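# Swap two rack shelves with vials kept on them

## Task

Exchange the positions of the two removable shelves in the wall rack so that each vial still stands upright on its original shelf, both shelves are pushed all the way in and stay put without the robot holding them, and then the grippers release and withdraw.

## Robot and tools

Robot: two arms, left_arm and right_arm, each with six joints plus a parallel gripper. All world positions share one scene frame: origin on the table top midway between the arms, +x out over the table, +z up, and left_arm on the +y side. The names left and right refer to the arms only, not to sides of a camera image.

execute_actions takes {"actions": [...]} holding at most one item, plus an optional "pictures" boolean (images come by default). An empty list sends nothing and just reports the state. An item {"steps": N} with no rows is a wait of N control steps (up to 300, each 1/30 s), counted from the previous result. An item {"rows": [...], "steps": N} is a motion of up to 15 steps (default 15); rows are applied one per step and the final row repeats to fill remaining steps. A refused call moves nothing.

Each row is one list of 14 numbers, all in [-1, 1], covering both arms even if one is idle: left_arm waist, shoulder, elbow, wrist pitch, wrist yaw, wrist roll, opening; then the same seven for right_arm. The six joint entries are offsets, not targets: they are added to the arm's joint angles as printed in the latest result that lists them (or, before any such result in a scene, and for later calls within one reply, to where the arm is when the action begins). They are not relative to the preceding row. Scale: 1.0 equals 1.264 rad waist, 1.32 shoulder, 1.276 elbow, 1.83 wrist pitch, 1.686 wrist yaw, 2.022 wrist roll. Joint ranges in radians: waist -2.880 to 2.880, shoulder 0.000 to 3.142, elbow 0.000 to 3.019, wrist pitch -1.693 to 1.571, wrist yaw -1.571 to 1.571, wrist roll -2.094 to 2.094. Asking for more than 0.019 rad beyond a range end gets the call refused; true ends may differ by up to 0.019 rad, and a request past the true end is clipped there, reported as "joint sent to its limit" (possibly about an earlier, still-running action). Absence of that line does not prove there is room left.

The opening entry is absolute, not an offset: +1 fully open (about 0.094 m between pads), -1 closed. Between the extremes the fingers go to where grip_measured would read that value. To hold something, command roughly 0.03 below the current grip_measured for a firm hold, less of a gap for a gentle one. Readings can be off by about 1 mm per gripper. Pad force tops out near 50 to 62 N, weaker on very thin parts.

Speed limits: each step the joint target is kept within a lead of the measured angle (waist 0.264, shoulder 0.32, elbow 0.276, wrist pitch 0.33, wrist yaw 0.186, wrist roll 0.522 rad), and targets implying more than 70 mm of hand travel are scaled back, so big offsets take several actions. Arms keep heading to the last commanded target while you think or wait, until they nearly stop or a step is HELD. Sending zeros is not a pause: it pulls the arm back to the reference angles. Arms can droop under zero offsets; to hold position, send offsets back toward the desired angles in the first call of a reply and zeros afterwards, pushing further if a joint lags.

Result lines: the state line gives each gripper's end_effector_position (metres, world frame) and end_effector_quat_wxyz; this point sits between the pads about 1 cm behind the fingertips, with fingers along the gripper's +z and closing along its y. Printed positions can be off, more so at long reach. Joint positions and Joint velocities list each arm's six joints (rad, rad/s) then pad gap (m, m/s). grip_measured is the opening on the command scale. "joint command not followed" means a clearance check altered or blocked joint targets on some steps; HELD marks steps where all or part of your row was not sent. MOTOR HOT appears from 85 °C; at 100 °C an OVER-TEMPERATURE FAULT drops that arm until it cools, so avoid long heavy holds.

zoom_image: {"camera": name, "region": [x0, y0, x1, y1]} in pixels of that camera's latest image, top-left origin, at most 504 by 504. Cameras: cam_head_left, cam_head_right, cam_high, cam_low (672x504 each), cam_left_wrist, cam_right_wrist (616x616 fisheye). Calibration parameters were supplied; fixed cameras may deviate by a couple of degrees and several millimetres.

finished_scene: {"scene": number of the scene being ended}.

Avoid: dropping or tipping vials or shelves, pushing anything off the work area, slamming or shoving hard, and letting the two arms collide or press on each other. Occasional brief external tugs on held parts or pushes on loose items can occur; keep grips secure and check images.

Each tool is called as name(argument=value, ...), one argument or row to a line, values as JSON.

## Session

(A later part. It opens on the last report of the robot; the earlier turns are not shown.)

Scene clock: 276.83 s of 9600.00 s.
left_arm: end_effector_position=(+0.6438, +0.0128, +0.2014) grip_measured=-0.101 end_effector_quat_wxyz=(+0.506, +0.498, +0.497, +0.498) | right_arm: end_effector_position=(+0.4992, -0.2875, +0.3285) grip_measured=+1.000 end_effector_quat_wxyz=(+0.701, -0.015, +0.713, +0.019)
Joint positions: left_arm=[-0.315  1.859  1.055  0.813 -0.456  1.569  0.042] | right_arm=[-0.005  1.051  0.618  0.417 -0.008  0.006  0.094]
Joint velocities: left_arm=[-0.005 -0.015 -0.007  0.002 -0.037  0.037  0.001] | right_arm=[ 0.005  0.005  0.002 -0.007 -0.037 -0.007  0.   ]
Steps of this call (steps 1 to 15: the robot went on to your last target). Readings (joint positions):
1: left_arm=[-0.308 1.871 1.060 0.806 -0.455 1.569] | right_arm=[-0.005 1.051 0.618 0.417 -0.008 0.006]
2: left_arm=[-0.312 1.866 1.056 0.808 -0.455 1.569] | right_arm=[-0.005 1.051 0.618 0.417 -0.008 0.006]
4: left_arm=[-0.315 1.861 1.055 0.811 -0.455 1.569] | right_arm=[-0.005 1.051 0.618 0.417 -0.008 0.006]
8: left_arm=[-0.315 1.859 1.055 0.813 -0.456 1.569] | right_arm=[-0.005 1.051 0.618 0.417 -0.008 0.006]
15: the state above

execute_actions(
  actions=[
    {"rows":[[0.011,0.005,0.02,0.012,0,0,-0.1,0,0,0,0,0,0,1],[0.011,0.013,0.02,0.018,0,0,-0.1,0,0,0,0,0,0,1],[0.011,0.022,0.02,0.025,0,0,-0.1,0,0,0,0,0,0,1],[0.011,0.032,0.02,0.032,0,0,-0.1,0,0,0,0,0,0,1],[0.011,0.042,0.02,0.04,0,0,-0.1,0,0,0,0,0,0,1],[0.011,0.052,0.02,0.048,0,0,-0.1,0,0,0,0,0,0,1],[0.011,0.062,0.02,0.056,0,0,-0.1,0,0,0,0,0,0,1],[0.011,0.072,0.02,0.064,0,0,-0.1,0,0,0,0,0,0,1],[0.011,0.082,0.02,0.072,0,0,-0.1,0,0,0,0,0,0,1],[0.011,0.092,0.02,0.079,0,0,-0.1,0,0,0,0,0,0,1],[0.011,0.101,0.02,0.086,0,0,-0.1,0,0,0,0,0,0,1],[0.011,0.108,0.02,0.091,0,0,-0.1,0,0,0,0,0,0,1],[0.011,0.114,0.02,0.095,0,0,-0.1,0,0,0,0,0,0,1],[0.011,0.118,0.02,0.098,0,0,-0.1,0,0,0,0,0,0,1],[0.011,0.12,0.02,0.099,0,0,-0.1,0,0,0,0,0,0,1]]},
  ],
  pictures=false,
)

execute_actions(
  actions=[
    {"steps":15},
  ],
)

Scene clock: 283.20 s of 9600.00 s.
left_arm: end_effector_position=(+0.6494, +0.0124, +0.1314) grip_measured=-0.101 end_effector_quat_wxyz=(+0.503, +0.499, +0.499, +0.499) | right_arm: end_effector_position=(+0.4992, -0.2875, +0.3285) grip_measured=+1.000 end_effector_quat_wxyz=(+0.701, -0.015, +0.713, +0.019)
Joint positions: left_arm=[-0.312  2.015  1.055  0.963 -0.456  1.569  0.042] | right_arm=[-0.005  1.051  0.618  0.417 -0.008  0.006  0.094]
Joint velocities: left_arm=[-0.005  0.327  0.002  0.12   0.007 -0.022  0.   ] | right_arm=[ 0.005 -0.005 -0.017  0.002  0.007 -0.007  0.   ]
Steps of this call (steps 1 to 15: the robot went on to your last target; steps 16 to 90: nothing new was sent; then 2.87 s passed at rest; steps 91 to 105: all 15 steps of this action). Readings (joint positions):
91: left_arm=[-0.315 1.859 1.055 0.814 -0.456 1.569] | right_arm=[-0.005 1.051 0.618 0.417 -0.008 0.006]
92: left_arm=[-0.314 1.860 1.055 0.817 -0.456 1.569] | right_arm=[-0.005 1.051 0.618 0.417 -0.008 0.006]
94: left_arm=[-0.314 1.866 1.055 0.835 -0.456 1.569] | right_arm=[-0.005 1.051 0.618 0.417 -0.008 0.006]
98: left_arm=[-0.312 1.905 1.055 0.889 -0.456 1.569] | right_arm=[-0.005 1.051 0.618 0.417 -0.008 0.006]
105: the state above

Scene clock: 283.70 s of 9600.00 s.
left_arm: end_effector_position=(+0.6493, +0.0124, +0.1194) grip_measured=-0.101 end_effector_quat_wxyz=(+0.500, +0.503, +0.500, +0.497) | right_arm: end_effector_position=(+0.4992, -0.2875, +0.3285) grip_measured=+1.000 end_effector_quat_wxyz=(+0.701, -0.015, +0.713, +0.019)
Joint positions: left_arm=[-0.312  2.037  1.055  0.976 -0.456  1.569  0.042] | right_arm=[-0.005  1.051  0.618  0.417 -0.008  0.006  0.094]
Joint velocities: left_arm=[-0.005  0.005 -0.002 -0.007 -0.051 -0.007 -0.   ] | right_arm=[-0.024 -0.005 -0.002  0.002  0.051 -0.022  0.   ]
Steps of this call (steps 1 to 15: the robot went on to your last target). Readings (joint positions):
1: left_arm=[-0.312 2.025 1.055 0.966 -0.456 1.569] | right_arm=[-0.005 1.051 0.618 0.417 -0.008 0.006]
2: left_arm=[-0.312 2.032 1.055 0.967 -0.456 1.569] | right_arm=[-0.005 1.051 0.618 0.417 -0.008 0.006]
4: left_arm=[-0.312 2.038 1.055 0.968 -0.456 1.569] | right_arm=[-0.005 1.051 0.618 0.417 -0.008 0.006]
8: left_arm=[-0.312 2.037 1.055 0.975 -0.456 1.569] | right_arm=[-0.005 1.051 0.618 0.417 -0.008 0.006]
15: the state above
camera_calibration (this result's frames):
cam_left_wrist: T_world_to_cam=[[-0.0115874, 0.00250855, -0.99993, 0.126352], [-0.574173, 0.818688, 0.00870749, 0.369226], [0.818652, 0.574233, -0.0080461, -0.415069], [0, 0, 0, 1]] pos_world=[0.55326, -0.0642513, 0.119788]
cam_right_wrist: T_world_to_cam=[[0.041941, -0.999112, -0.00390564, -0.310859], [-0.585565, -0.0214133, -0.810342, 0.559261], [0.809539, 0.0362736, -0.585944, -0.078446], [0, 0, 0, 1]] pos_world=[0.404027, -0.295762, 0.406014]

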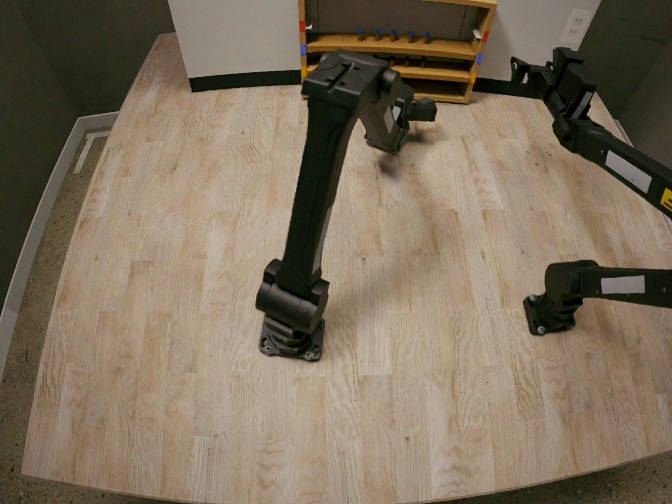

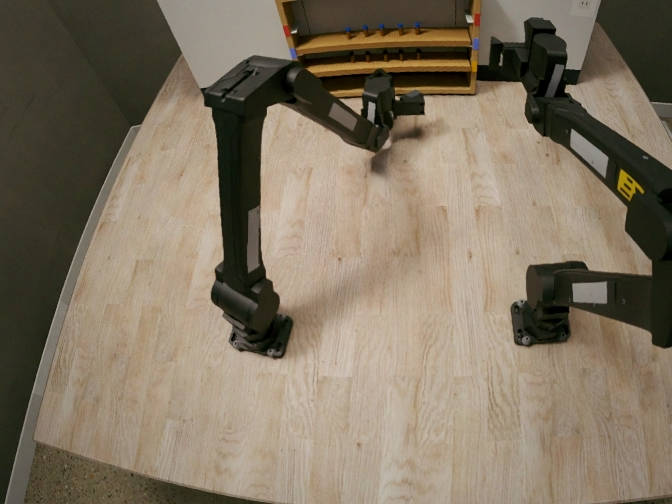

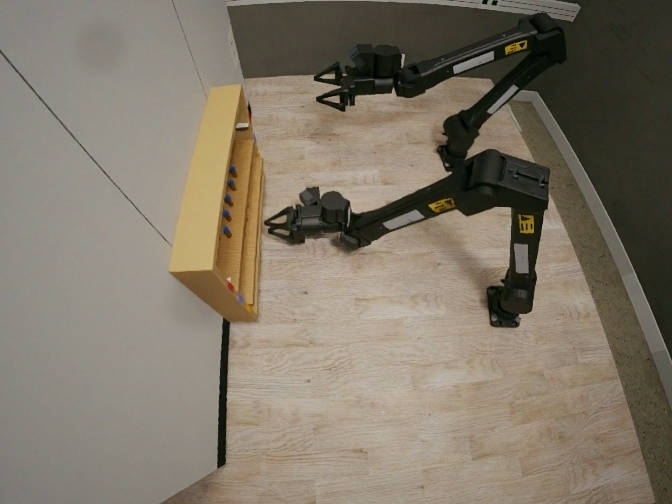

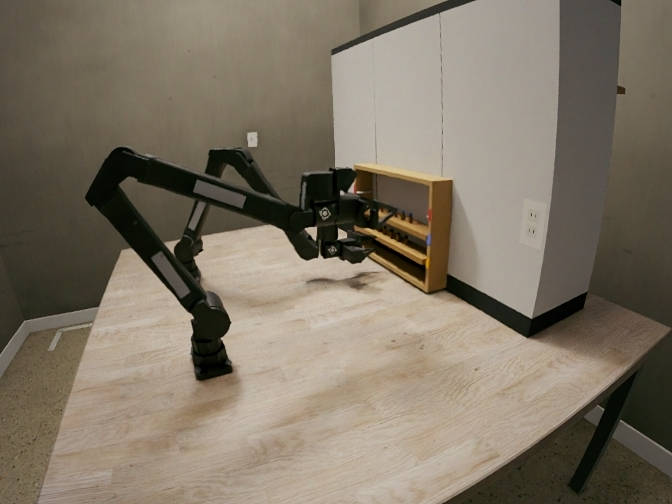

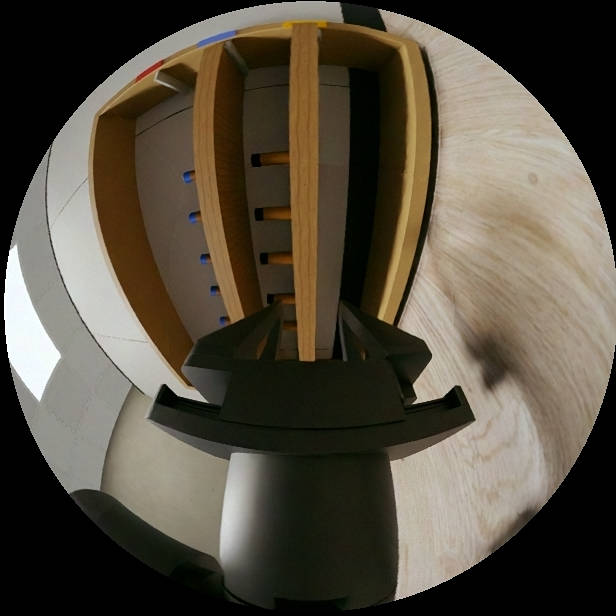

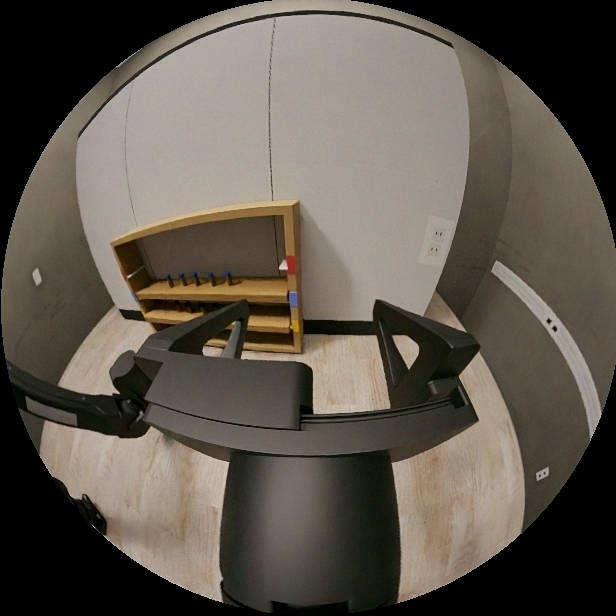

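execute_actions(
  actions=[
    {"rows":[[0.009,-0.006,0.042,0,0.001,0,-0.1,0,0,0,0,0,0,1],[0.012,-0.004,0.049,-0.003,0.002,0,-0.1,0,0,0,0,0,0,1],[0.014,-0.002,0.057,-0.006,0.004,0,-0.1,0,0,0,0,0,0,1],[0.016,0.001,0.065,-0.01,0.006,0,-0.1,0,0,0,0,0,0,1],[0.019,0.004,0.073,-0.013,0.008,0,-0.1,0,0,0,0,0,0,1],[0.021,0.007,0.081,-0.017,0.01,0,-0.1,0,0,0,0,0,0,1],[0.023,0.011,0.089,-0.02,0.012,0,-0.1,0,0,0,0,0,0,1],[0.026,0.014,0.097,-0.024,0.014,0,-0.1,0,0,0,0,0,0,1],[0.028,0.017,0.105,-0.027,0.016,0,-0.1,0,0,0,0,0,0,1],[0.03,0.021,0.113,-0.031,0.018,0,-0.1,0,0,0,0,0,0,1],[0.032,0.024,0.121,-0.034,0.02,0,-0.1,0,0,0,0,0,0,1],[0.035,0.028,0.129,-0.038,0.022,0,-0.1,0,0,0,0,0,0,1],[0.037,0.031,0.137,-0.041,0.024,0,-0.1,0,0,0,0,0,0,1],[0.039,0.034,0.144,-0.044,0.026,0,-0.1,0,0,0,0,0,0,1],[0.041,0.037,0.151,-0.047,0.027,0,-0.1,0,0,0,0,0,0,1]]},
  ],
  pictures=false,
)

execute_actions(
  actions=[
    {"steps":15},
  ],
)

Scene clock: 290.70 s of 9600.00 s.
left_arm: end_effector_position=(+0.6885, +0.0088, +0.1415) grip_measured=-0.101 end_effector_quat_wxyz=(+0.512, +0.495, +0.494, +0.499) | right_arm: end_effector_position=(+0.4992, -0.2875, +0.3285) grip_measured=+1.000 end_effector_quat_wxyz=(+0.701, -0.015, +0.713, +0.019)
Joint positions: left_arm=[-0.285  2.062  1.174  0.913 -0.42   1.569  0.042] | right_arm=[-0.005  1.051  0.618  0.417 -0.008  0.006  0.094]
Joint velocities: left_arm=[-0.005 -0.024  0.007 -0.051  0.007 -0.037 -0.   ] | right_arm=[ 0.005 -0.015 -0.007  0.017 -0.081  0.007  0.   ]
Steps of this call (steps 1 to 15: the robot went on to your last target; steps 16 to 90: nothing new was sent; then 3.50 s passed at rest; steps 91 to 105: all 15 steps of this action). Readings (joint positions):
91: left_arm=[-0.312 2.037 1.057 0.976 -0.456 1.569] | right_arm=[-0.005 1.051 0.618 0.417 -0.008 0.006]
92: left_arm=[-0.312 2.037 1.059 0.975 -0.456 1.569] | right_arm=[-0.005 1.051 0.618 0.417 -0.008 0.006]
94: left_arm=[-0.310 2.037 1.071 0.970 -0.452 1.569] | right_arm=[-0.005 1.051 0.618 0.417 -0.008 0.006]
98: left_arm=[-0.301 2.041 1.116 0.950 -0.439 1.569] | right_arm=[-0.005 1.051 0.618 0.417 -0.008 0.006]
105: the state above

Scene clock: 291.20 s of 9600.00 s.
left_arm: end_effector_position=(+0.6885, +0.0088, +0.1410) grip_measured=-0.101 end_effector_quat_wxyz=(+0.511, +0.496, +0.494, +0.499) | right_arm: end_effector_position=(+0.4992, -0.2875, +0.3285) grip_measured=+1.000 end_effector_quat_wxyz=(+0.701, -0.015, +0.713, +0.019)
Joint positions: left_arm=[-0.285  2.062  1.174  0.911 -0.42   1.569  0.042] | right_arm=[-0.005  1.051  0.618  0.417 -0.008  0.006  0.094]
Joint velocities: left_arm=[-0.015  0.015 -0.007  0.017 -0.037 -0.066 -0.001] | right_arm=[-0.005 -0.015  0.002 -0.017 -0.022 -0.022  0.   ]
Steps of this call (steps 1 to 15: the robot went on to your last target). Readings (joint positions):
1: left_arm=[-0.285 2.062 1.174 0.912 -0.420 1.569] | right_arm=[-0.005 1.051 0.618 0.417 -0.008 0.006]
2: left_arm=[-0.285 2.062 1.174 0.911 -0.420 1.569] | right_arm=[-0.005 1.051 0.618 0.417 -0.008 0.006]
4: left_arm=[-0.285 2.062 1.174 0.911 -0.420 1.569] | right_arm=[-0.005 1.051 0.618 0.417 -0.008 0.006]
8: left_arm=[-0.285 2.062 1.174 0.911 -0.420 1.569] | right_arm=[-0.005 1.051 0.618 0.417 -0.008 0.006]
15: the state above
All arms were judged still, so your last target was given up. Only a new action makes them travel on or press farther. Fingers that are still opening or closing keep moving.
camera_calibration (this result's frames):
cam_left_wrist: T_world_to_cam=[[0.0136094, -0.00928656, -0.999864, 0.131183], [-0.566882, 0.823656, -0.015366, 0.392808], [0.823687, 0.567014, 0.00594512, -0.450273], [0, 0, 0, 1]] pos_world=[0.591775, -0.0670093, 0.139878]
cam_right_wrist: T_world_to_cam=[[0.041941, -0.999112, -0.00390564, -0.310859], [-0.585565, -0.0214133, -0.810342, 0.559261], [0.809539, 0.0362736, -0.585944, -0.078446], [0, 0, 0, 1]] pos_world=[0.404027, -0.295762, 0.406014]

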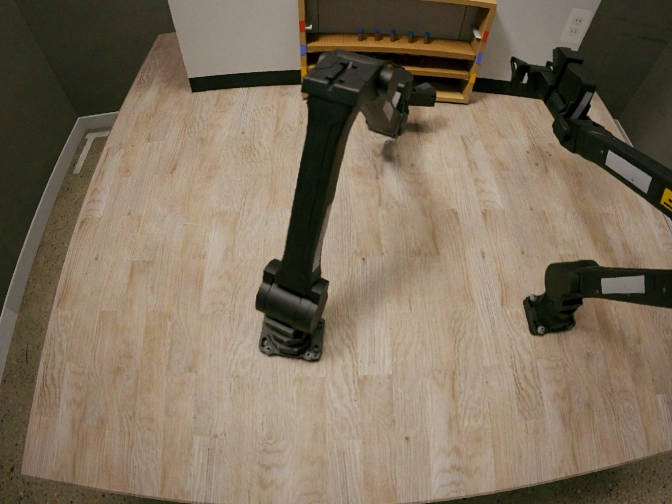

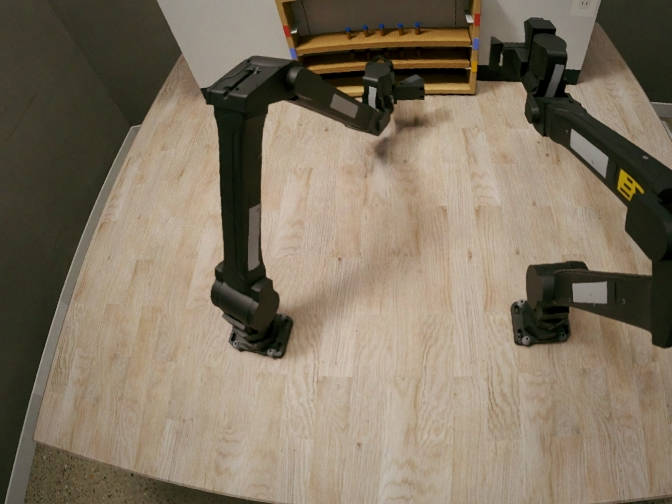

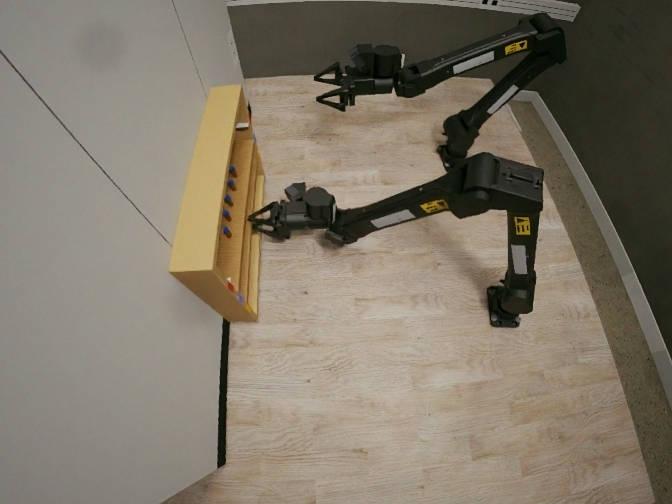

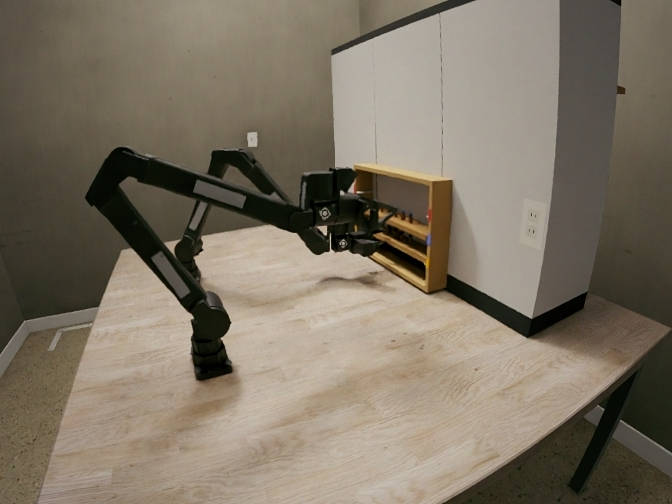

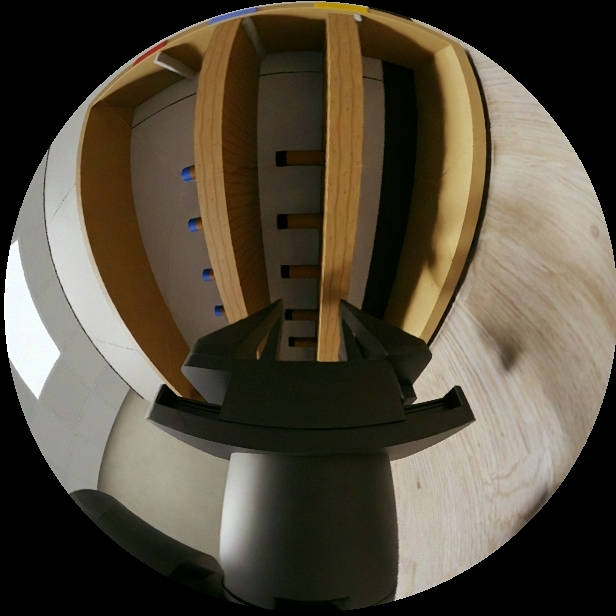

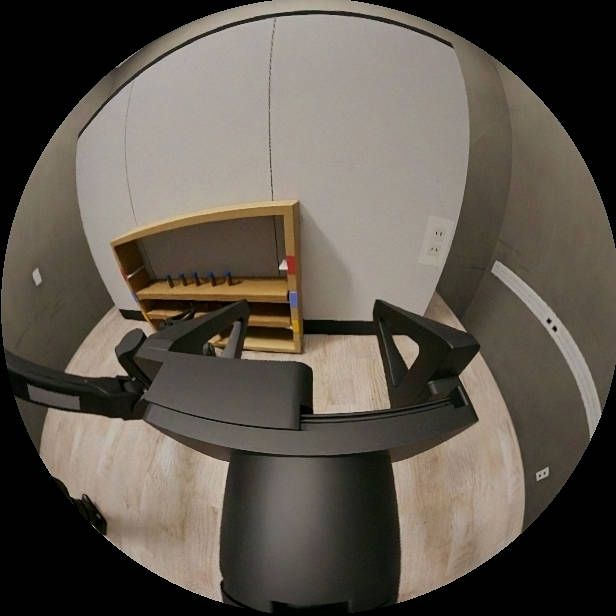

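execute_actions(
  actions=[
    {"rows":[[0,-0.01,-0.01,0,0,0,-0.1, 0,0,0,0,0,0,1],[0,-0.01,-0.02,0,0,0,-0.1, 0,0,0,0,0,0,1],[0,-0.01,-0.027,0,0,0,-0.1, 0,0,0,0,0,0,1]]},
  ],
  pictures=false,
)

execute_actions(
  actions=[
    {"steps":8},
  ],
  pictures=false,
)

Scene clock: 295.40 s of 9600.00 s.
left_arm: end_effector_position=(+0.6783, +0.0127, +0.1269) grip_measured=-0.101 end_effector_quat_wxyz=(+0.501, +0.506, +0.498, +0.495) | right_arm: end_effector_position=(+0.4992, -0.2875, +0.3285) grip_measured=+1.000 end_effector_quat_wxyz=(+0.701, -0.015, +0.713, +0.019)
Joint positions: left_arm=[-0.286  2.058  1.137  0.911 -0.421  1.569  0.042] | right_arm=[-0.005  1.051  0.618  0.417 -0.008  0.006  0.094]
Joint velocities: left_arm=[-0.015 -0.015 -0.002  0.002 -0.022  0.022  0.   ] | right_arm=[-0.005  0.005 -0.007  0.012 -0.007 -0.022  0.   ]
Steps of this call (steps 1 to 90: nothing new was sent; then 0.70 s passed at rest; steps 91 to 105: all 15 steps of this action). Readings (joint positions):
91: left_arm=[-0.285 2.060 1.170 0.911 -0.421 1.569] | right_arm=[-0.005 1.051 0.618 0.417 -0.008 0.006]
92: left_arm=[-0.286 2.059 1.166 0.911 -0.421 1.569] | right_arm=[-0.005 1.051 0.618 0.417 -0.008 0.006]
94: left_arm=[-0.286 2.058 1.155 0.911 -0.421 1.569] | right_arm=[-0.005 1.051 0.618 0.417 -0.008 0.006]
98: left_arm=[-0.286 2.058 1.138 0.911 -0.421 1.569] | right_arm=[-0.005 1.051 0.618 0.417 -0.008 0.006]
105: the state above

Scene clock: 295.67 s of 9600.00 s.
left_arm: end_effector_position=(+0.6783, +0.0127, +0.1269) grip_measured=-0.101 end_effector_quat_wxyz=(+0.501, +0.506, +0.498, +0.495) | right_arm: end_effector_position=(+0.4992, -0.2875, +0.3285) grip_measured=+1.000 end_effector_quat_wxyz=(+0.701, -0.015, +0.713, +0.019)
Joint positions: left_arm=[-0.286  2.058  1.137  0.911 -0.421  1.569  0.042] | right_arm=[-0.005  1.051  0.618  0.417 -0.008  0.006  0.094]
Joint velocities: left_arm=[-0.005  0.005  0.012  0.012 -0.066  0.007 -0.001] | right_arm=[-0.005  0.005 -0.002 -0.027  0.007 -0.007  0.   ]
Steps of this call (steps 1 to 8: the robot went on to your last target). Readings (joint positions):
1: left_arm=[-0.286 2.058 1.137 0.911 -0.421 1.569] | right_arm=[-0.005 1.051 0.618 0.417 -0.008 0.006]
2: left_arm=[-0.286 2.058 1.137 0.911 -0.421 1.569] | right_arm=[-0.005 1.051 0.618 0.417 -0.008 0.006]
4: left_arm=[-0.286 2.058 1.137 0.911 -0.421 1.569] | right_arm=[-0.005 1.051 0.618 0.417 -0.008 0.006]
8: the state above

execute_actions(
  actions=[
    {"rows":[[0.009,0.002,0.031,0,0.001,0,0,0,0,0,0,0,0,1],[0.01,0.004,0.035,-0.001,0.001,0,0,0,0,0,0,0,0,1],[0.011,0.006,0.039,-0.002,0.002,0,0,0,0,0,0,0,0,1],[0.012,0.008,0.043,-0.003,0.002,0,0,0,0,0,0,0,0,1],[0.013,0.011,0.047,-0.004,0.003,0,0,0,0,0,0,0,0,1],[0.014,0.013,0.052,-0.005,0.003,0,0,0,0,0,0,0,0,1],[0.015,0.015,0.056,-0.006,0.004,0,0,0,0,0,0,0,0,1],[0.016,0.018,0.06,-0.007,0.004,0,0,0,0,0,0,0,0,1],[0.017,0.02,0.065,-0.008,0.005,0,0,0,0,0,0,0,0,1],[0.018,0.022,0.069,-0.009,0.005,0,0,0,0,0,0,0,0,1],[0.018,0.024,0.073,-0.009,0.005,0,0,0,0,0,0,0,0,1]]},
  ],
  pictures=false,
)

execute_actions(
  actions=[
    {"steps":10},
  ],
  pictures=false,
)

Scene clock: 302.27 s of 9600.00 s.
left_arm: end_effector_position=(+0.6951, +0.0149, +0.1288) grip_measured=-0.001 end_effector_quat_wxyz=(+0.503, +0.500, +0.499, +0.498) | right_arm: end_effector_position=(+0.4992, -0.2875, +0.3285) grip_measured=+1.000 end_effector_quat_wxyz=(+0.701, -0.015, +0.713, +0.019)
Joint positions: left_arm=[-0.273  2.084  1.187  0.9   -0.416  1.569  0.047] | right_arm=[-0.005  1.051  0.618  0.417 -0.008  0.006  0.094]
Joint velocities: left_arm=[ 0.015  0.005 -0.002 -0.017 -0.007 -0.022 -0.001] | right_arm=[-0.005 -0.005 -0.007 -0.002  0.007 -0.022  0.   ]
Steps of this call (steps 1 to 15: the robot went on to your last target; steps 16 to 90: nothing new was sent; then 3.10 s passed at rest; steps 91 to 105: all 15 steps of this action). Readings (joint positions):
91: left_arm=[-0.286 2.058 1.137 0.911 -0.421 1.569] | right_arm=[-0.005 1.051 0.618 0.417 -0.008 0.006]
92: left_arm=[-0.286 2.058 1.137 0.911 -0.421 1.569] | right_arm=[-0.005 1.051 0.618 0.417 -0.008 0.006]
94: left_arm=[-0.285 2.059 1.139 0.911 -0.421 1.569] | right_arm=[-0.005 1.051 0.618 0.417 -0.008 0.006]
98: left_arm=[-0.282 2.068 1.158 0.907 -0.418 1.569] | right_arm=[-0.005 1.051 0.618 0.417 -0.008 0.006]
105: the state above

Scene clock: 302.60 s of 9600.00 s.
left_arm: end_effector_position=(+0.6952, +0.0152, +0.1285) grip_measured=-0.001 end_effector_quat_wxyz=(+0.503, +0.500, +0.499, +0.498) | right_arm: end_effector_position=(+0.4992, -0.2875, +0.3285) grip_measured=+1.000 end_effector_quat_wxyz=(+0.701, -0.015, +0.713, +0.019)
Joint positions: left_arm=[-0.272  2.085  1.187  0.9   -0.416  1.569  0.047] | right_arm=[-0.005  1.051  0.618  0.417 -0.008  0.006  0.094]
Joint velocities: left_arm=[-0.005 -0.005  0.032 -0.002  0.066  0.051  0.001] | right_arm=[-0.005  0.005 -0.007  0.012 -0.051  0.037  0.   ]
Steps of this call (steps 1 to 10: the robot went on to your last target). Readings (joint positions):
1: left_arm=[-0.272 2.085 1.187 0.900 -0.416 1.569] | right_arm=[-0.005 1.051 0.618 0.417 -0.008 0.006]
2: left_arm=[-0.272 2.085 1.187 0.900 -0.416 1.569] | right_arm=[-0.005 1.051 0.618 0.417 -0.008 0.006]
4: left_arm=[-0.272 2.085 1.187 0.900 -0.416 1.569] | right_arm=[-0.005 1.051 0.618 0.417 -0.008 0.006]
8: left_arm=[-0.272 2.085 1.187 0.900 -0.416 1.569] | right_arm=[-0.005 1.051 0.618 0.417 -0.008 0.006]
10: the state above

execute_actions(
  actions=[
    {"rows":[[0.008,0.005,0.035,-0.003,0.002,0,0,0,0,0,0,0,0,1],[0.009,0.007,0.039,-0.004,0.003,0,0,0,0,0,0,0,0,1],[0.01,0.01,0.043,-0.005,0.003,0,0,0,0,0,0,0,0,1],[0.01,0.012,0.047,-0.006,0.004,0,0,0,0,0,0,0,0,1],[0.011,0.015,0.052,-0.007,0.004,0,0,0,0,0,0,0,0,1],[0.012,0.017,0.056,-0.008,0.005,0,0,0,0,0,0,0,0,1],[0.013,0.019,0.06,-0.01,0.005,0,0,0,0,0,0,0,0,1],[0.014,0.022,0.064,-0.011,0.006,0,0,0,0,0,0,0,0,1],[0.015,0.024,0.069,-0.012,0.006,0,0,0,0,0,0,0,0,1],[0.015,0.027,0.073,-0.013,0.007,0,0,0,0,0,0,0,0,1],[0.016,0.029,0.077,-0.014,0.007,0,0,0,0,0,0,0,0,1]]},
  ],
  pictures=false,
)

execute_actions(
  actions=[
    {"steps":10},
  ],
)

Scene clock: 306.20 s of 9600.00 s.
left_arm: end_effector_position=(+0.7119, +0.0146, +0.1244) grip_measured=-0.001 end_effector_quat_wxyz=(+0.502, +0.500, +0.500, +0.499) | right_arm: end_effector_position=(+0.4992, -0.2875, +0.3285) grip_measured=+1.000 end_effector_quat_wxyz=(+0.701, -0.015, +0.713, +0.019)
Joint positions: left_arm=[-0.262  2.119  1.24   0.879 -0.409  1.569  0.047] | right_arm=[-0.005  1.051  0.618  0.417 -0.008  0.006  0.094]
Joint velocities: left_arm=[ 0.034  0.024  0.017 -0.007  0.051  0.022 -0.   ] | right_arm=[-0.005  0.015 -0.002 -0.007 -0.051 -0.007  0.   ]
Steps of this call (steps 1 to 15: the robot went on to your last target; steps 16 to 90: nothing new was sent; then 0.10 s passed at rest; steps 91 to 105: all 15 steps of this action). Readings (joint positions):
91: left_arm=[-0.272 2.085 1.187 0.900 -0.416 1.569] | right_arm=[-0.005 1.051 0.618 0.417 -0.008 0.006]
92: left_arm=[-0.272 2.085 1.187 0.899 -0.416 1.569] | right_arm=[-0.005 1.051 0.618 0.417 -0.008 0.006]
94: left_arm=[-0.272 2.087 1.192 0.896 -0.415 1.569] | right_arm=[-0.005 1.051 0.618 0.417 -0.008 0.006]
98: left_arm=[-0.270 2.100 1.214 0.889 -0.411 1.569] | right_arm=[-0.005 1.051 0.618 0.417 -0.008 0.006]
105: the state above

Scene clock: 306.53 s of 9600.00 s.
left_arm: end_effector_position=(+0.7122, +0.0154, +0.1237) grip_measured=-0.001 end_effector_quat_wxyz=(+0.501, +0.500, +0.500, +0.499) | right_arm: end_effector_position=(+0.4992, -0.2875, +0.3285) grip_measured=+1.000 end_effector_quat_wxyz=(+0.701, -0.015, +0.713, +0.019)
Joint positions: left_arm=[-0.261  2.119  1.24   0.878 -0.409  1.569  0.047] | right_arm=[-0.005  1.051  0.618  0.417 -0.008  0.006  0.094]
Joint velocities: left_arm=[-0.005 -0.015 -0.012 -0.012  0.007 -0.081 -0.   ] | right_arm=[-0.005 -0.024  0.007 -0.007  0.007 -0.037  0.   ]
Steps of this call (steps 1 to 10: the robot went on to your last target). Readings (joint positions):
1: left_arm=[-0.261 2.119 1.240 0.879 -0.409 1.569] | right_arm=[-0.005 1.051 0.618 0.417 -0.008 0.006]
2: left_arm=[-0.261 2.119 1.240 0.879 -0.409 1.569] | right_arm=[-0.005 1.051 0.618 0.417 -0.008 0.006]
4: left_arm=[-0.261 2.119 1.240 0.878 -0.409 1.569] | right_arm=[-0.005 1.051 0.618 0.417 -0.008 0.006]
8: left_arm=[-0.261 2.119 1.240 0.878 -0.409 1.569] | right_arm=[-0.005 1.051 0.618 0.417 -0.008 0.006]
10: the state above
camera_calibration (this result's frames):
cam_left_wrist: T_world_to_cam=[[-0.00750665, 0.000411903, -0.999972, 0.128436], [-0.576696, 0.816946, 0.00466569, 0.405198], [0.816924, 0.576715, -0.00589498, -0.467282], [0, 0, 0, 1]] pos_world=[0.616374, -0.0615887, 0.123788]
cam_right_wrist: T_world_to_cam=[[0.041941, -0.999112, -0.00390564, -0.310859], [-0.585565, -0.0214133, -0.810342, 0.559261], [0.809539, 0.0362736, -0.585944, -0.078446], [0, 0, 0, 1]] pos_world=[0.404027, -0.295762, 0.406014]

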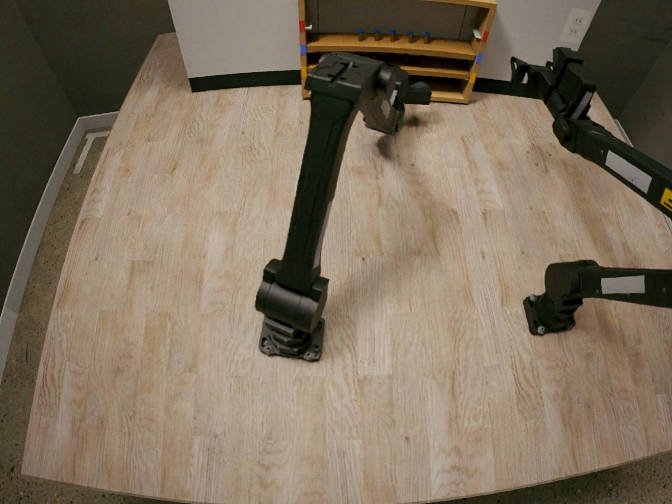

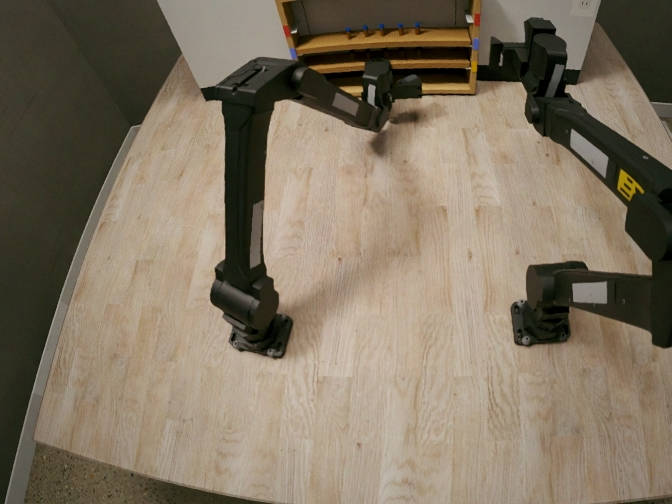

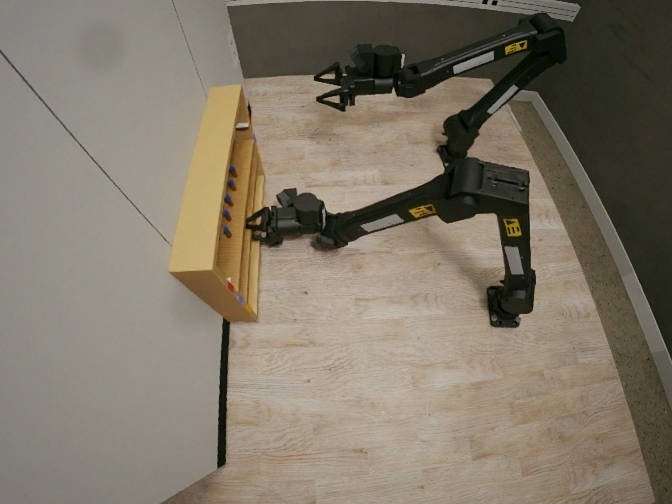

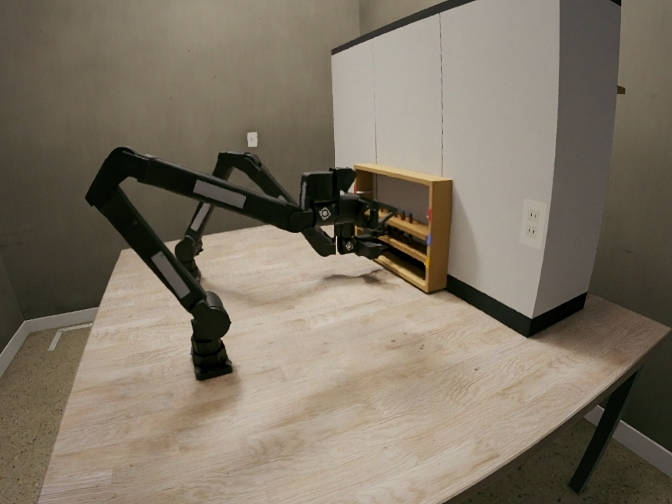

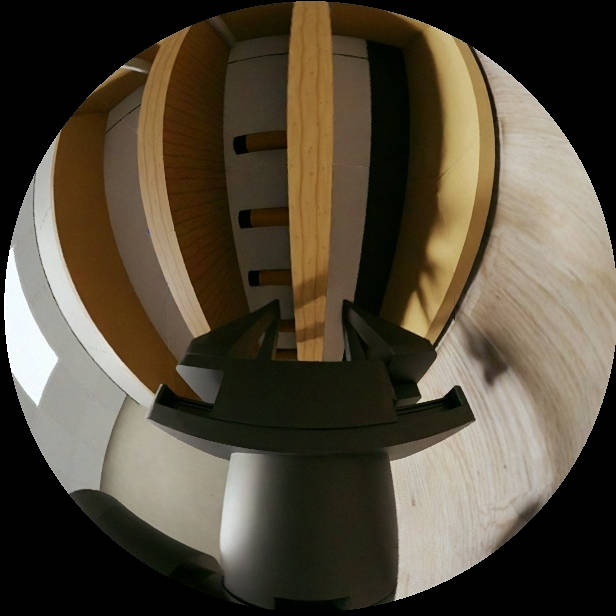

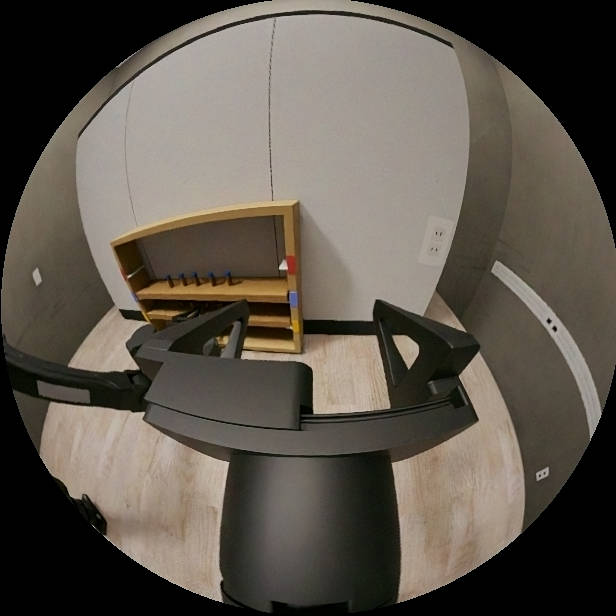

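execute_actions(
  actions=[
    {"rows":[[0,-0.005,0.02,0,0,0,-0.1, 0,0,0,0,0,0,1],[0,-0.005,0.02,0,0,0,-0.2, 0,0,0,0,0,0,1],[0,-0.005,0.02,0,0,0,-0.3, 0,0,0,0,0,0,1],[0,-0.005,0.02,0,0,0,-0.38, 0,0,0,0,0,0,1],[0,-0.005,0.02,0,0,0,-0.45, 0,0,0,0,0,0,1],[0,-0.005,0.02,0,0,0,-0.5, 0,0,0,0,0,0,1],[0,-0.005,0.02,0,0,0,-0.53, 0,0,0,0,0,0,1],[0,-0.005,0.02,0,0,0,-0.56, 0,0,0,0,0,0,1],[0,-0.005,0.02,0,0,0,-0.59, 0,0,0,0,0,0,1],[0,-0.005,0.02,0,0,0,-0.62, 0,0,0,0,0,0,1],[0,-0.005,0.02,0,0,0,-0.66, 0,0,0,0,0,0,1]]},
  ],
  pictures=false,
)

Scene clock: 310.57 s of 9600.00 s.
left_arm: end_effector_position=(+0.7122, +0.0154, +0.1243) grip_measured=-0.627 end_effector_quat_wxyz=(+0.501, +0.500, +0.500, +0.499) | right_arm: end_effector_position=(+0.4992, -0.2875, +0.3285) grip_measured=+1.000 end_effector_quat_wxyz=(+0.701, -0.015, +0.713, +0.019)
Joint positions: left_arm=[-0.261  2.119  1.24   0.879 -0.409  1.569  0.018] | right_arm=[-0.005  1.051  0.618  0.417 -0.008  0.006  0.094]
Joint velocities: left_arm=[ 0.005 -0.005 -0.002 -0.007  0.022 -0.022 -0.001] | right_arm=[ 0.015 -0.005 -0.012 -0.007 -0.066 -0.007  0.   ]
Steps of this call (steps 1 to 15: the robot went on to your last target; steps 16 to 90: nothing new was sent; then 0.53 s passed at rest; steps 91 to 105: all 15 steps of this action). Readings (joint positions):
91: left_arm=[-0.261 2.119 1.240 0.878 -0.409 1.569] | right_arm=[-0.005 1.051 0.618 0.417 -0.008 0.006]
92: left_arm=[-0.261 2.119 1.240 0.878 -0.409 1.569] | right_arm=[-0.005 1.051 0.618 0.417 -0.008 0.006]
94: left_arm=[-0.261 2.119 1.240 0.878 -0.409 1.569] | right_arm=[-0.005 1.051 0.618 0.417 -0.008 0.006]
98: left_arm=[-0.261 2.119 1.240 0.878 -0.409 1.569] | right_arm=[-0.005 1.051 0.618 0.417 -0.008 0.006]
105: the state above

execute_actions(
  actions=[
    {"rows":[[-0.005,-0.044,0.016,0.025,0,0,-0.66,0,0,0,0,0,0,1],[-0.007,-0.048,0.009,0.027,-0.002,0,-0.66,0,0,0,0,0,0,1],[-0.009,-0.052,0.001,0.03,-0.003,0,-0.66,0,0,0,0,0,0,1],[-0.011,-0.057,-0.008,0.032,-0.005,0,-0.66,0,0,0,0,0,0,1],[-0.013,-0.062,-0.017,0.035,-0.007,0,-0.66,0,0,0,0,0,0,1],[-0.016,-0.067,-0.026,0.038,-0.009,0,-0.66,0,0,0,0,0,0,1],[-0.018,-0.072,-0.035,0.041,-0.01,0,-0.66,0,0,0,0,0,0,1],[-0.021,-0.077,-0.044,0.044,-0.012,0,-0.66,0,0,0,0,0,0,1],[-0.023,-0.081,-0.054,0.047,-0.014,0,-0.66,0,0,0,0,0,0,1],[-0.026,-0.086,-0.063,0.05,-0.016,0,-0.66,0,0,0,0,0,0,1],[-0.028,-0.091,-0.072,0.053,-0.018,0,-0.66,0,0,0,0,0,0,1],[-0.03,-0.096,-0.081,0.055,-0.019,0,-0.66,0,0,0,0,0,0,1],[-0.033,-0.101,-0.09,0.058,-0.021,0,-0.66,0,0,0,0,0,0,1],[-0.035,-0.105,-0.099,0.061,-0.023,0,-0.66,0,0,0,0,0,0,1],[-0.037,-0.109,-0.107,0.063,-0.024,0,-0.66,0,0,0,0,0,0,1]]},
  ],
  pictures=false,
)

execute_actions(
  actions=[
    {"steps":15},
  ],
  pictures=false,
)

Scene clock: 317.77 s of 9600.00 s.
left_arm: end_effector_position=(+0.6684, +0.0150, +0.1273) grip_measured=-0.627 end_effector_quat_wxyz=(+0.501, +0.500, +0.500, +0.499) | right_arm: end_effector_position=(+0.4992, -0.2875, +0.3285) grip_measured=+1.000 end_effector_quat_wxyz=(+0.701, -0.015, +0.713, +0.019)
Joint positions: left_arm=[-0.294  2.048  1.108  0.94  -0.442  1.569  0.018] | right_arm=[-0.005  1.051  0.618  0.417 -0.008  0.006  0.094]
Joint velocities: left_arm=[-0.093 -0.171 -0.31   0.139 -0.007 -0.022 -0.   ] | right_arm=[-0.005 -0.005 -0.007 -0.032 -0.066  0.007  0.   ]
Steps of this call (steps 1 to 15: the robot went on to your last target; steps 16 to 90: nothing new was sent; then 3.70 s passed at rest; steps 91 to 105: all 15 steps of this action). Readings (joint positions):
91: left_arm=[-0.261 2.116 1.240 0.883 -0.409 1.569] | right_arm=[-0.005 1.051 0.618 0.417 -0.008 0.006]
92: left_arm=[-0.261 2.116 1.239 0.885 -0.409 1.569] | right_arm=[-0.005 1.051 0.618 0.417 -0.008 0.006]
94: left_arm=[-0.262 2.114 1.234 0.889 -0.409 1.569] | right_arm=[-0.005 1.051 0.618 0.417 -0.008 0.006]
98: left_arm=[-0.271 2.095 1.195 0.907 -0.418 1.569] | right_arm=[-0.005 1.051 0.618 0.417 -0.008 0.006]
105: the state above

Scene clock: 318.27 s of 9600.00 s.
left_arm: end_effector_position=(+0.6609, +0.0135, +0.1280) grip_measured=-0.627 end_effector_quat_wxyz=(+0.502, +0.501, +0.499, +0.498) | right_arm: end_effector_position=(+0.4992, -0.2875, +0.3285) grip_measured=+1.000 end_effector_quat_wxyz=(+0.701, -0.015, +0.713, +0.019)
Joint positions: left_arm=[-0.301  2.035  1.087  0.947 -0.446  1.569  0.018] | right_arm=[-0.005  1.051  0.618  0.417 -0.008  0.006  0.094]
Joint velocities: left_arm=[-0.015 -0.005 -0.012 -0.007  0.007 -0.007  0.   ] | right_arm=[ 0.005 -0.005 -0.007 -0.012 -0.066  0.007  0.   ]
Steps of this call (steps 1 to 15: the robot went on to your last target). Readings (joint positions):
1: left_arm=[-0.296 2.042 1.099 0.944 -0.444 1.569] | right_arm=[-0.005 1.051 0.618 0.417 -0.008 0.006]
2: left_arm=[-0.298 2.038 1.092 0.946 -0.446 1.569] | right_arm=[-0.005 1.051 0.618 0.417 -0.008 0.006]
4: left_arm=[-0.300 2.035 1.087 0.947 -0.446 1.569] | right_arm=[-0.005 1.051 0.618 0.417 -0.008 0.006]
8: left_arm=[-0.301 2.035 1.087 0.947 -0.446 1.569] | right_arm=[-0.005 1.051 0.618 0.417 -0.008 0.006]
15: the state above

execute_actions(
  actions=[
    {"rows":[[-0.003,-0.045,0.015,0.026,-0.002,0,-0.66,0,0,0,0,0,0,1],[-0.005,-0.049,0.007,0.028,-0.004,0,-0.66,0,0,0,0,0,0,1],[-0.008,-0.054,-0.002,0.031,-0.006,0,-0.66,0,0,0,0,0,0,1],[-0.011,-0.059,-0.012,0.034,-0.008,0,-0.66,0,0,0,0,0,0,1],[-0.014,-0.065,-0.022,0.038,-0.011,0,-0.66,0,0,0,0,0,0,1],[-0.017,-0.07,-0.032,0.041,-0.013,0,-0.66,0,0,0,0,0,0,1],[-0.02,-0.076,-0.042,0.044,-0.016,0,-0.66,0,0,0,0,0,0,1],[-0.023,-0.081,-0.052,0.048,-0.018,0,-0.66,0,0,0,0,0,0,1],[-0.027,-0.087,-0.062,0.051,-0.02,0,-0.66,0,0,0,0,0,0,1],[-0.03,-0.092,-0.072,0.054,-0.023,0,-0.66,0,0,0,0,0,0,1],[-0.033,-0.098,-0.082,0.058,-0.025,0,-0.66,0,0,0,0,0,0,1],[-0.036,-0.103,-0.092,0.061,-0.028,0,-0.66,0,0,0,0,0,0,1],[-0.039,-0.108,-0.102,0.064,-0.03,0,-0.66,0,0,0,0,0,0,1],[-0.042,-0.113,-0.112,0.067,-0.032,0,-0.66,0,0,0,0,0,0,1],[-0.045,-0.117,-0.12,0.07,-0.034,0,-0.66,0,0,0,0,0,0,1]]},
  ],
  pictures=false,
)

execute_actions(
  actions=[
    {"steps":15},
  ],
)

Scene clock: 328.10 s of 9600.00 s.
left_arm: end_effector_position=(+0.6086, +0.0171, +0.1313) grip_measured=-0.627 end_effector_quat_wxyz=(+0.500, +0.499, +0.501, +0.500) | right_arm: end_effector_position=(+0.4992, -0.2875, +0.3285) grip_measured=+1.000 end_effector_quat_wxyz=(+0.701, -0.015, +0.713, +0.019)
Joint positions: left_arm=[-0.342  1.954  0.937  1.017 -0.496  1.569  0.018] | right_arm=[-0.005  1.051  0.618  0.417 -0.008  0.006  0.094]
Joint velocities: left_arm=[-0.103 -0.22  -0.335  0.164 -0.081 -0.007 -0.002] | right_arm=[-0.005  0.005 -0.012  0.012  0.037 -0.051  0.   ]
Steps of this call (steps 1 to 15: the robot went on to your last target; steps 16 to 90: nothing new was sent; then 6.33 s passed at rest; steps 91 to 105: all 15 steps of this action). Readings (joint positions):
91: left_arm=[-0.301 2.035 1.087 0.947 -0.446 1.569] | right_arm=[-0.005 1.051 0.618 0.417 -0.008 0.006]
92: left_arm=[-0.301 2.035 1.086 0.948 -0.446 1.569] | right_arm=[-0.005 1.051 0.618 0.417 -0.008 0.006]
94: left_arm=[-0.301 2.033 1.078 0.954 -0.449 1.569] | right_arm=[-0.005 1.051 0.618 0.417 -0.008 0.006]
98: left_arm=[-0.314 2.010 1.032 0.977 -0.463 1.569] | right_arm=[-0.005 1.051 0.618 0.417 -0.008 0.006]
105: the state above

Scene clock: 328.60 s of 9600.00 s.
left_arm: end_effector_position=(+0.6006, +0.0164, +0.1359) grip_measured=-0.627 end_effector_quat_wxyz=(+0.504, +0.497, +0.500, +0.500) | right_arm: end_effector_position=(+0.4992, -0.2875, +0.3285) grip_measured=+1.000 end_effector_quat_wxyz=(+0.701, -0.015, +0.713, +0.019)
Joint positions: left_arm=[-0.35   1.937  0.916  1.03  -0.499  1.569  0.018] | right_arm=[-0.005  1.051  0.618  0.417 -0.008  0.006  0.094]
Joint velocities: left_arm=[-0.005 -0.015  0.002 -0.012  0.095 -0.007 -0.001] | right_arm=[-0.005 -0.005  0.002 -0.012  0.037  0.037  0.   ]
Steps of this call (steps 1 to 15: the robot went on to your last target). Readings (joint positions):
1: left_arm=[-0.345 1.947 0.927 1.021 -0.498 1.569] | right_arm=[-0.005 1.051 0.618 0.417 -0.008 0.006]
2: left_arm=[-0.347 1.942 0.920 1.024 -0.499 1.569] | right_arm=[-0.005 1.051 0.618 0.417 -0.008 0.006]
4: left_arm=[-0.350 1.937 0.916 1.027 -0.499 1.569] | right_arm=[-0.005 1.051 0.618 0.417 -0.008 0.006]
8: left_arm=[-0.350 1.937 0.916 1.030 -0.499 1.569] | right_arm=[-0.005 1.051 0.618 0.417 -0.008 0.006]
15: the state above
camera_calibration (this result's frames):
cam_left_wrist: T_world_to_cam=[[0.000895241, -0.00410657, -0.999991, 0.134915], [-0.578257, 0.815846, -0.00386804, 0.342051], [0.815854, 0.578255, -0.00164427, -0.376634], [0, 0, 0, 1]] pos_world=[0.504951, -0.0607162, 0.135618]
cam_right_wrist: T_world_to_cam=[[0.041941, -0.999112, -0.00390564, -0.310859], [-0.585565, -0.0214133, -0.810342, 0.559261], [0.809539, 0.0362736, -0.585944, -0.078446], [0, 0, 0, 1]] pos_world=[0.404027, -0.295762, 0.406014]

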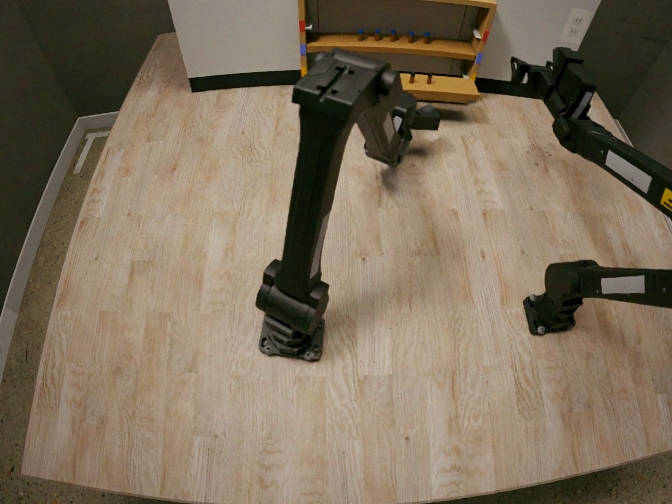

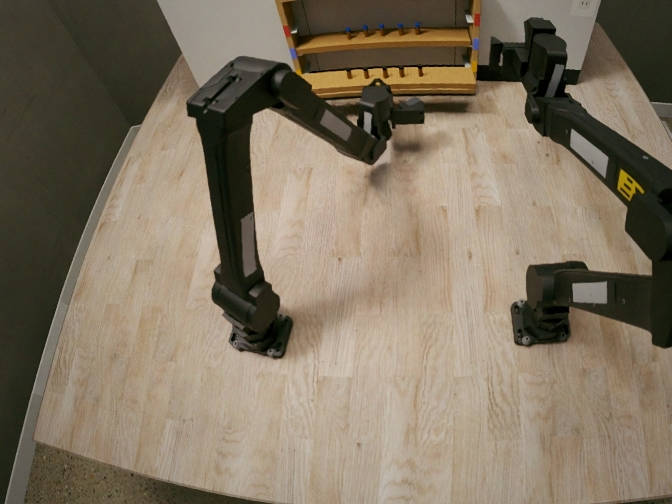

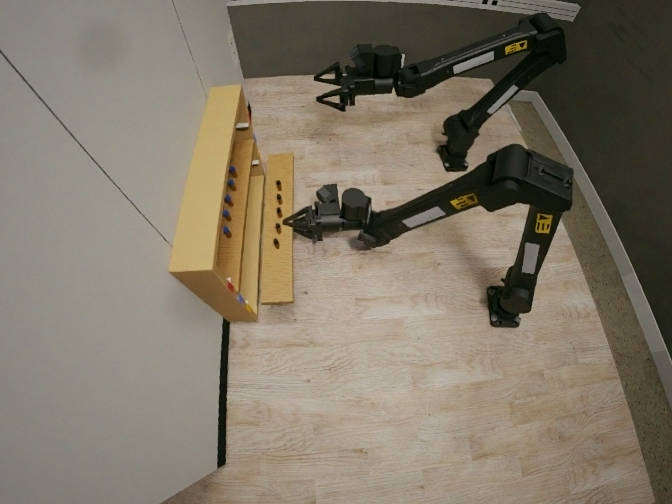

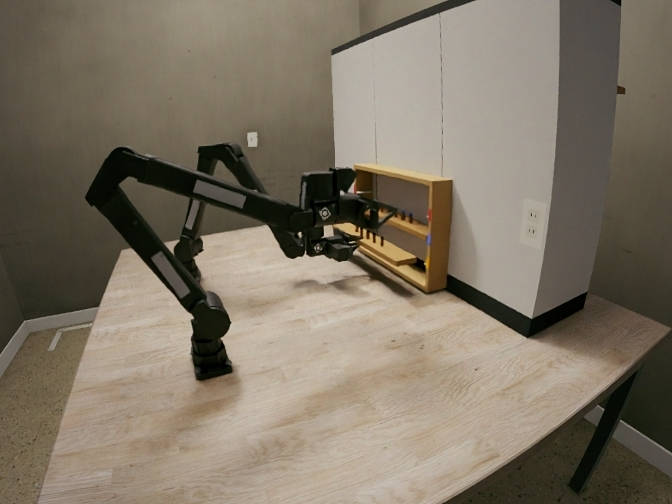

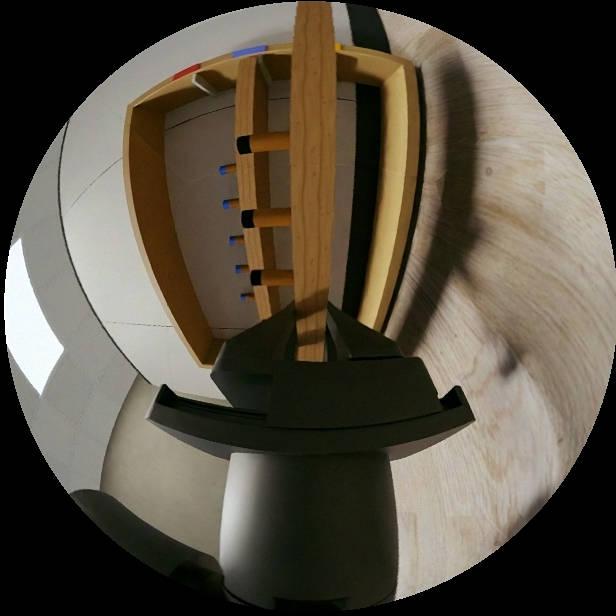

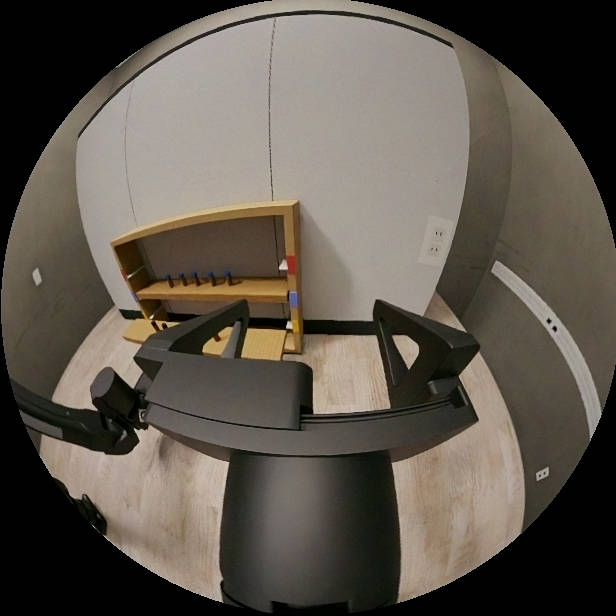

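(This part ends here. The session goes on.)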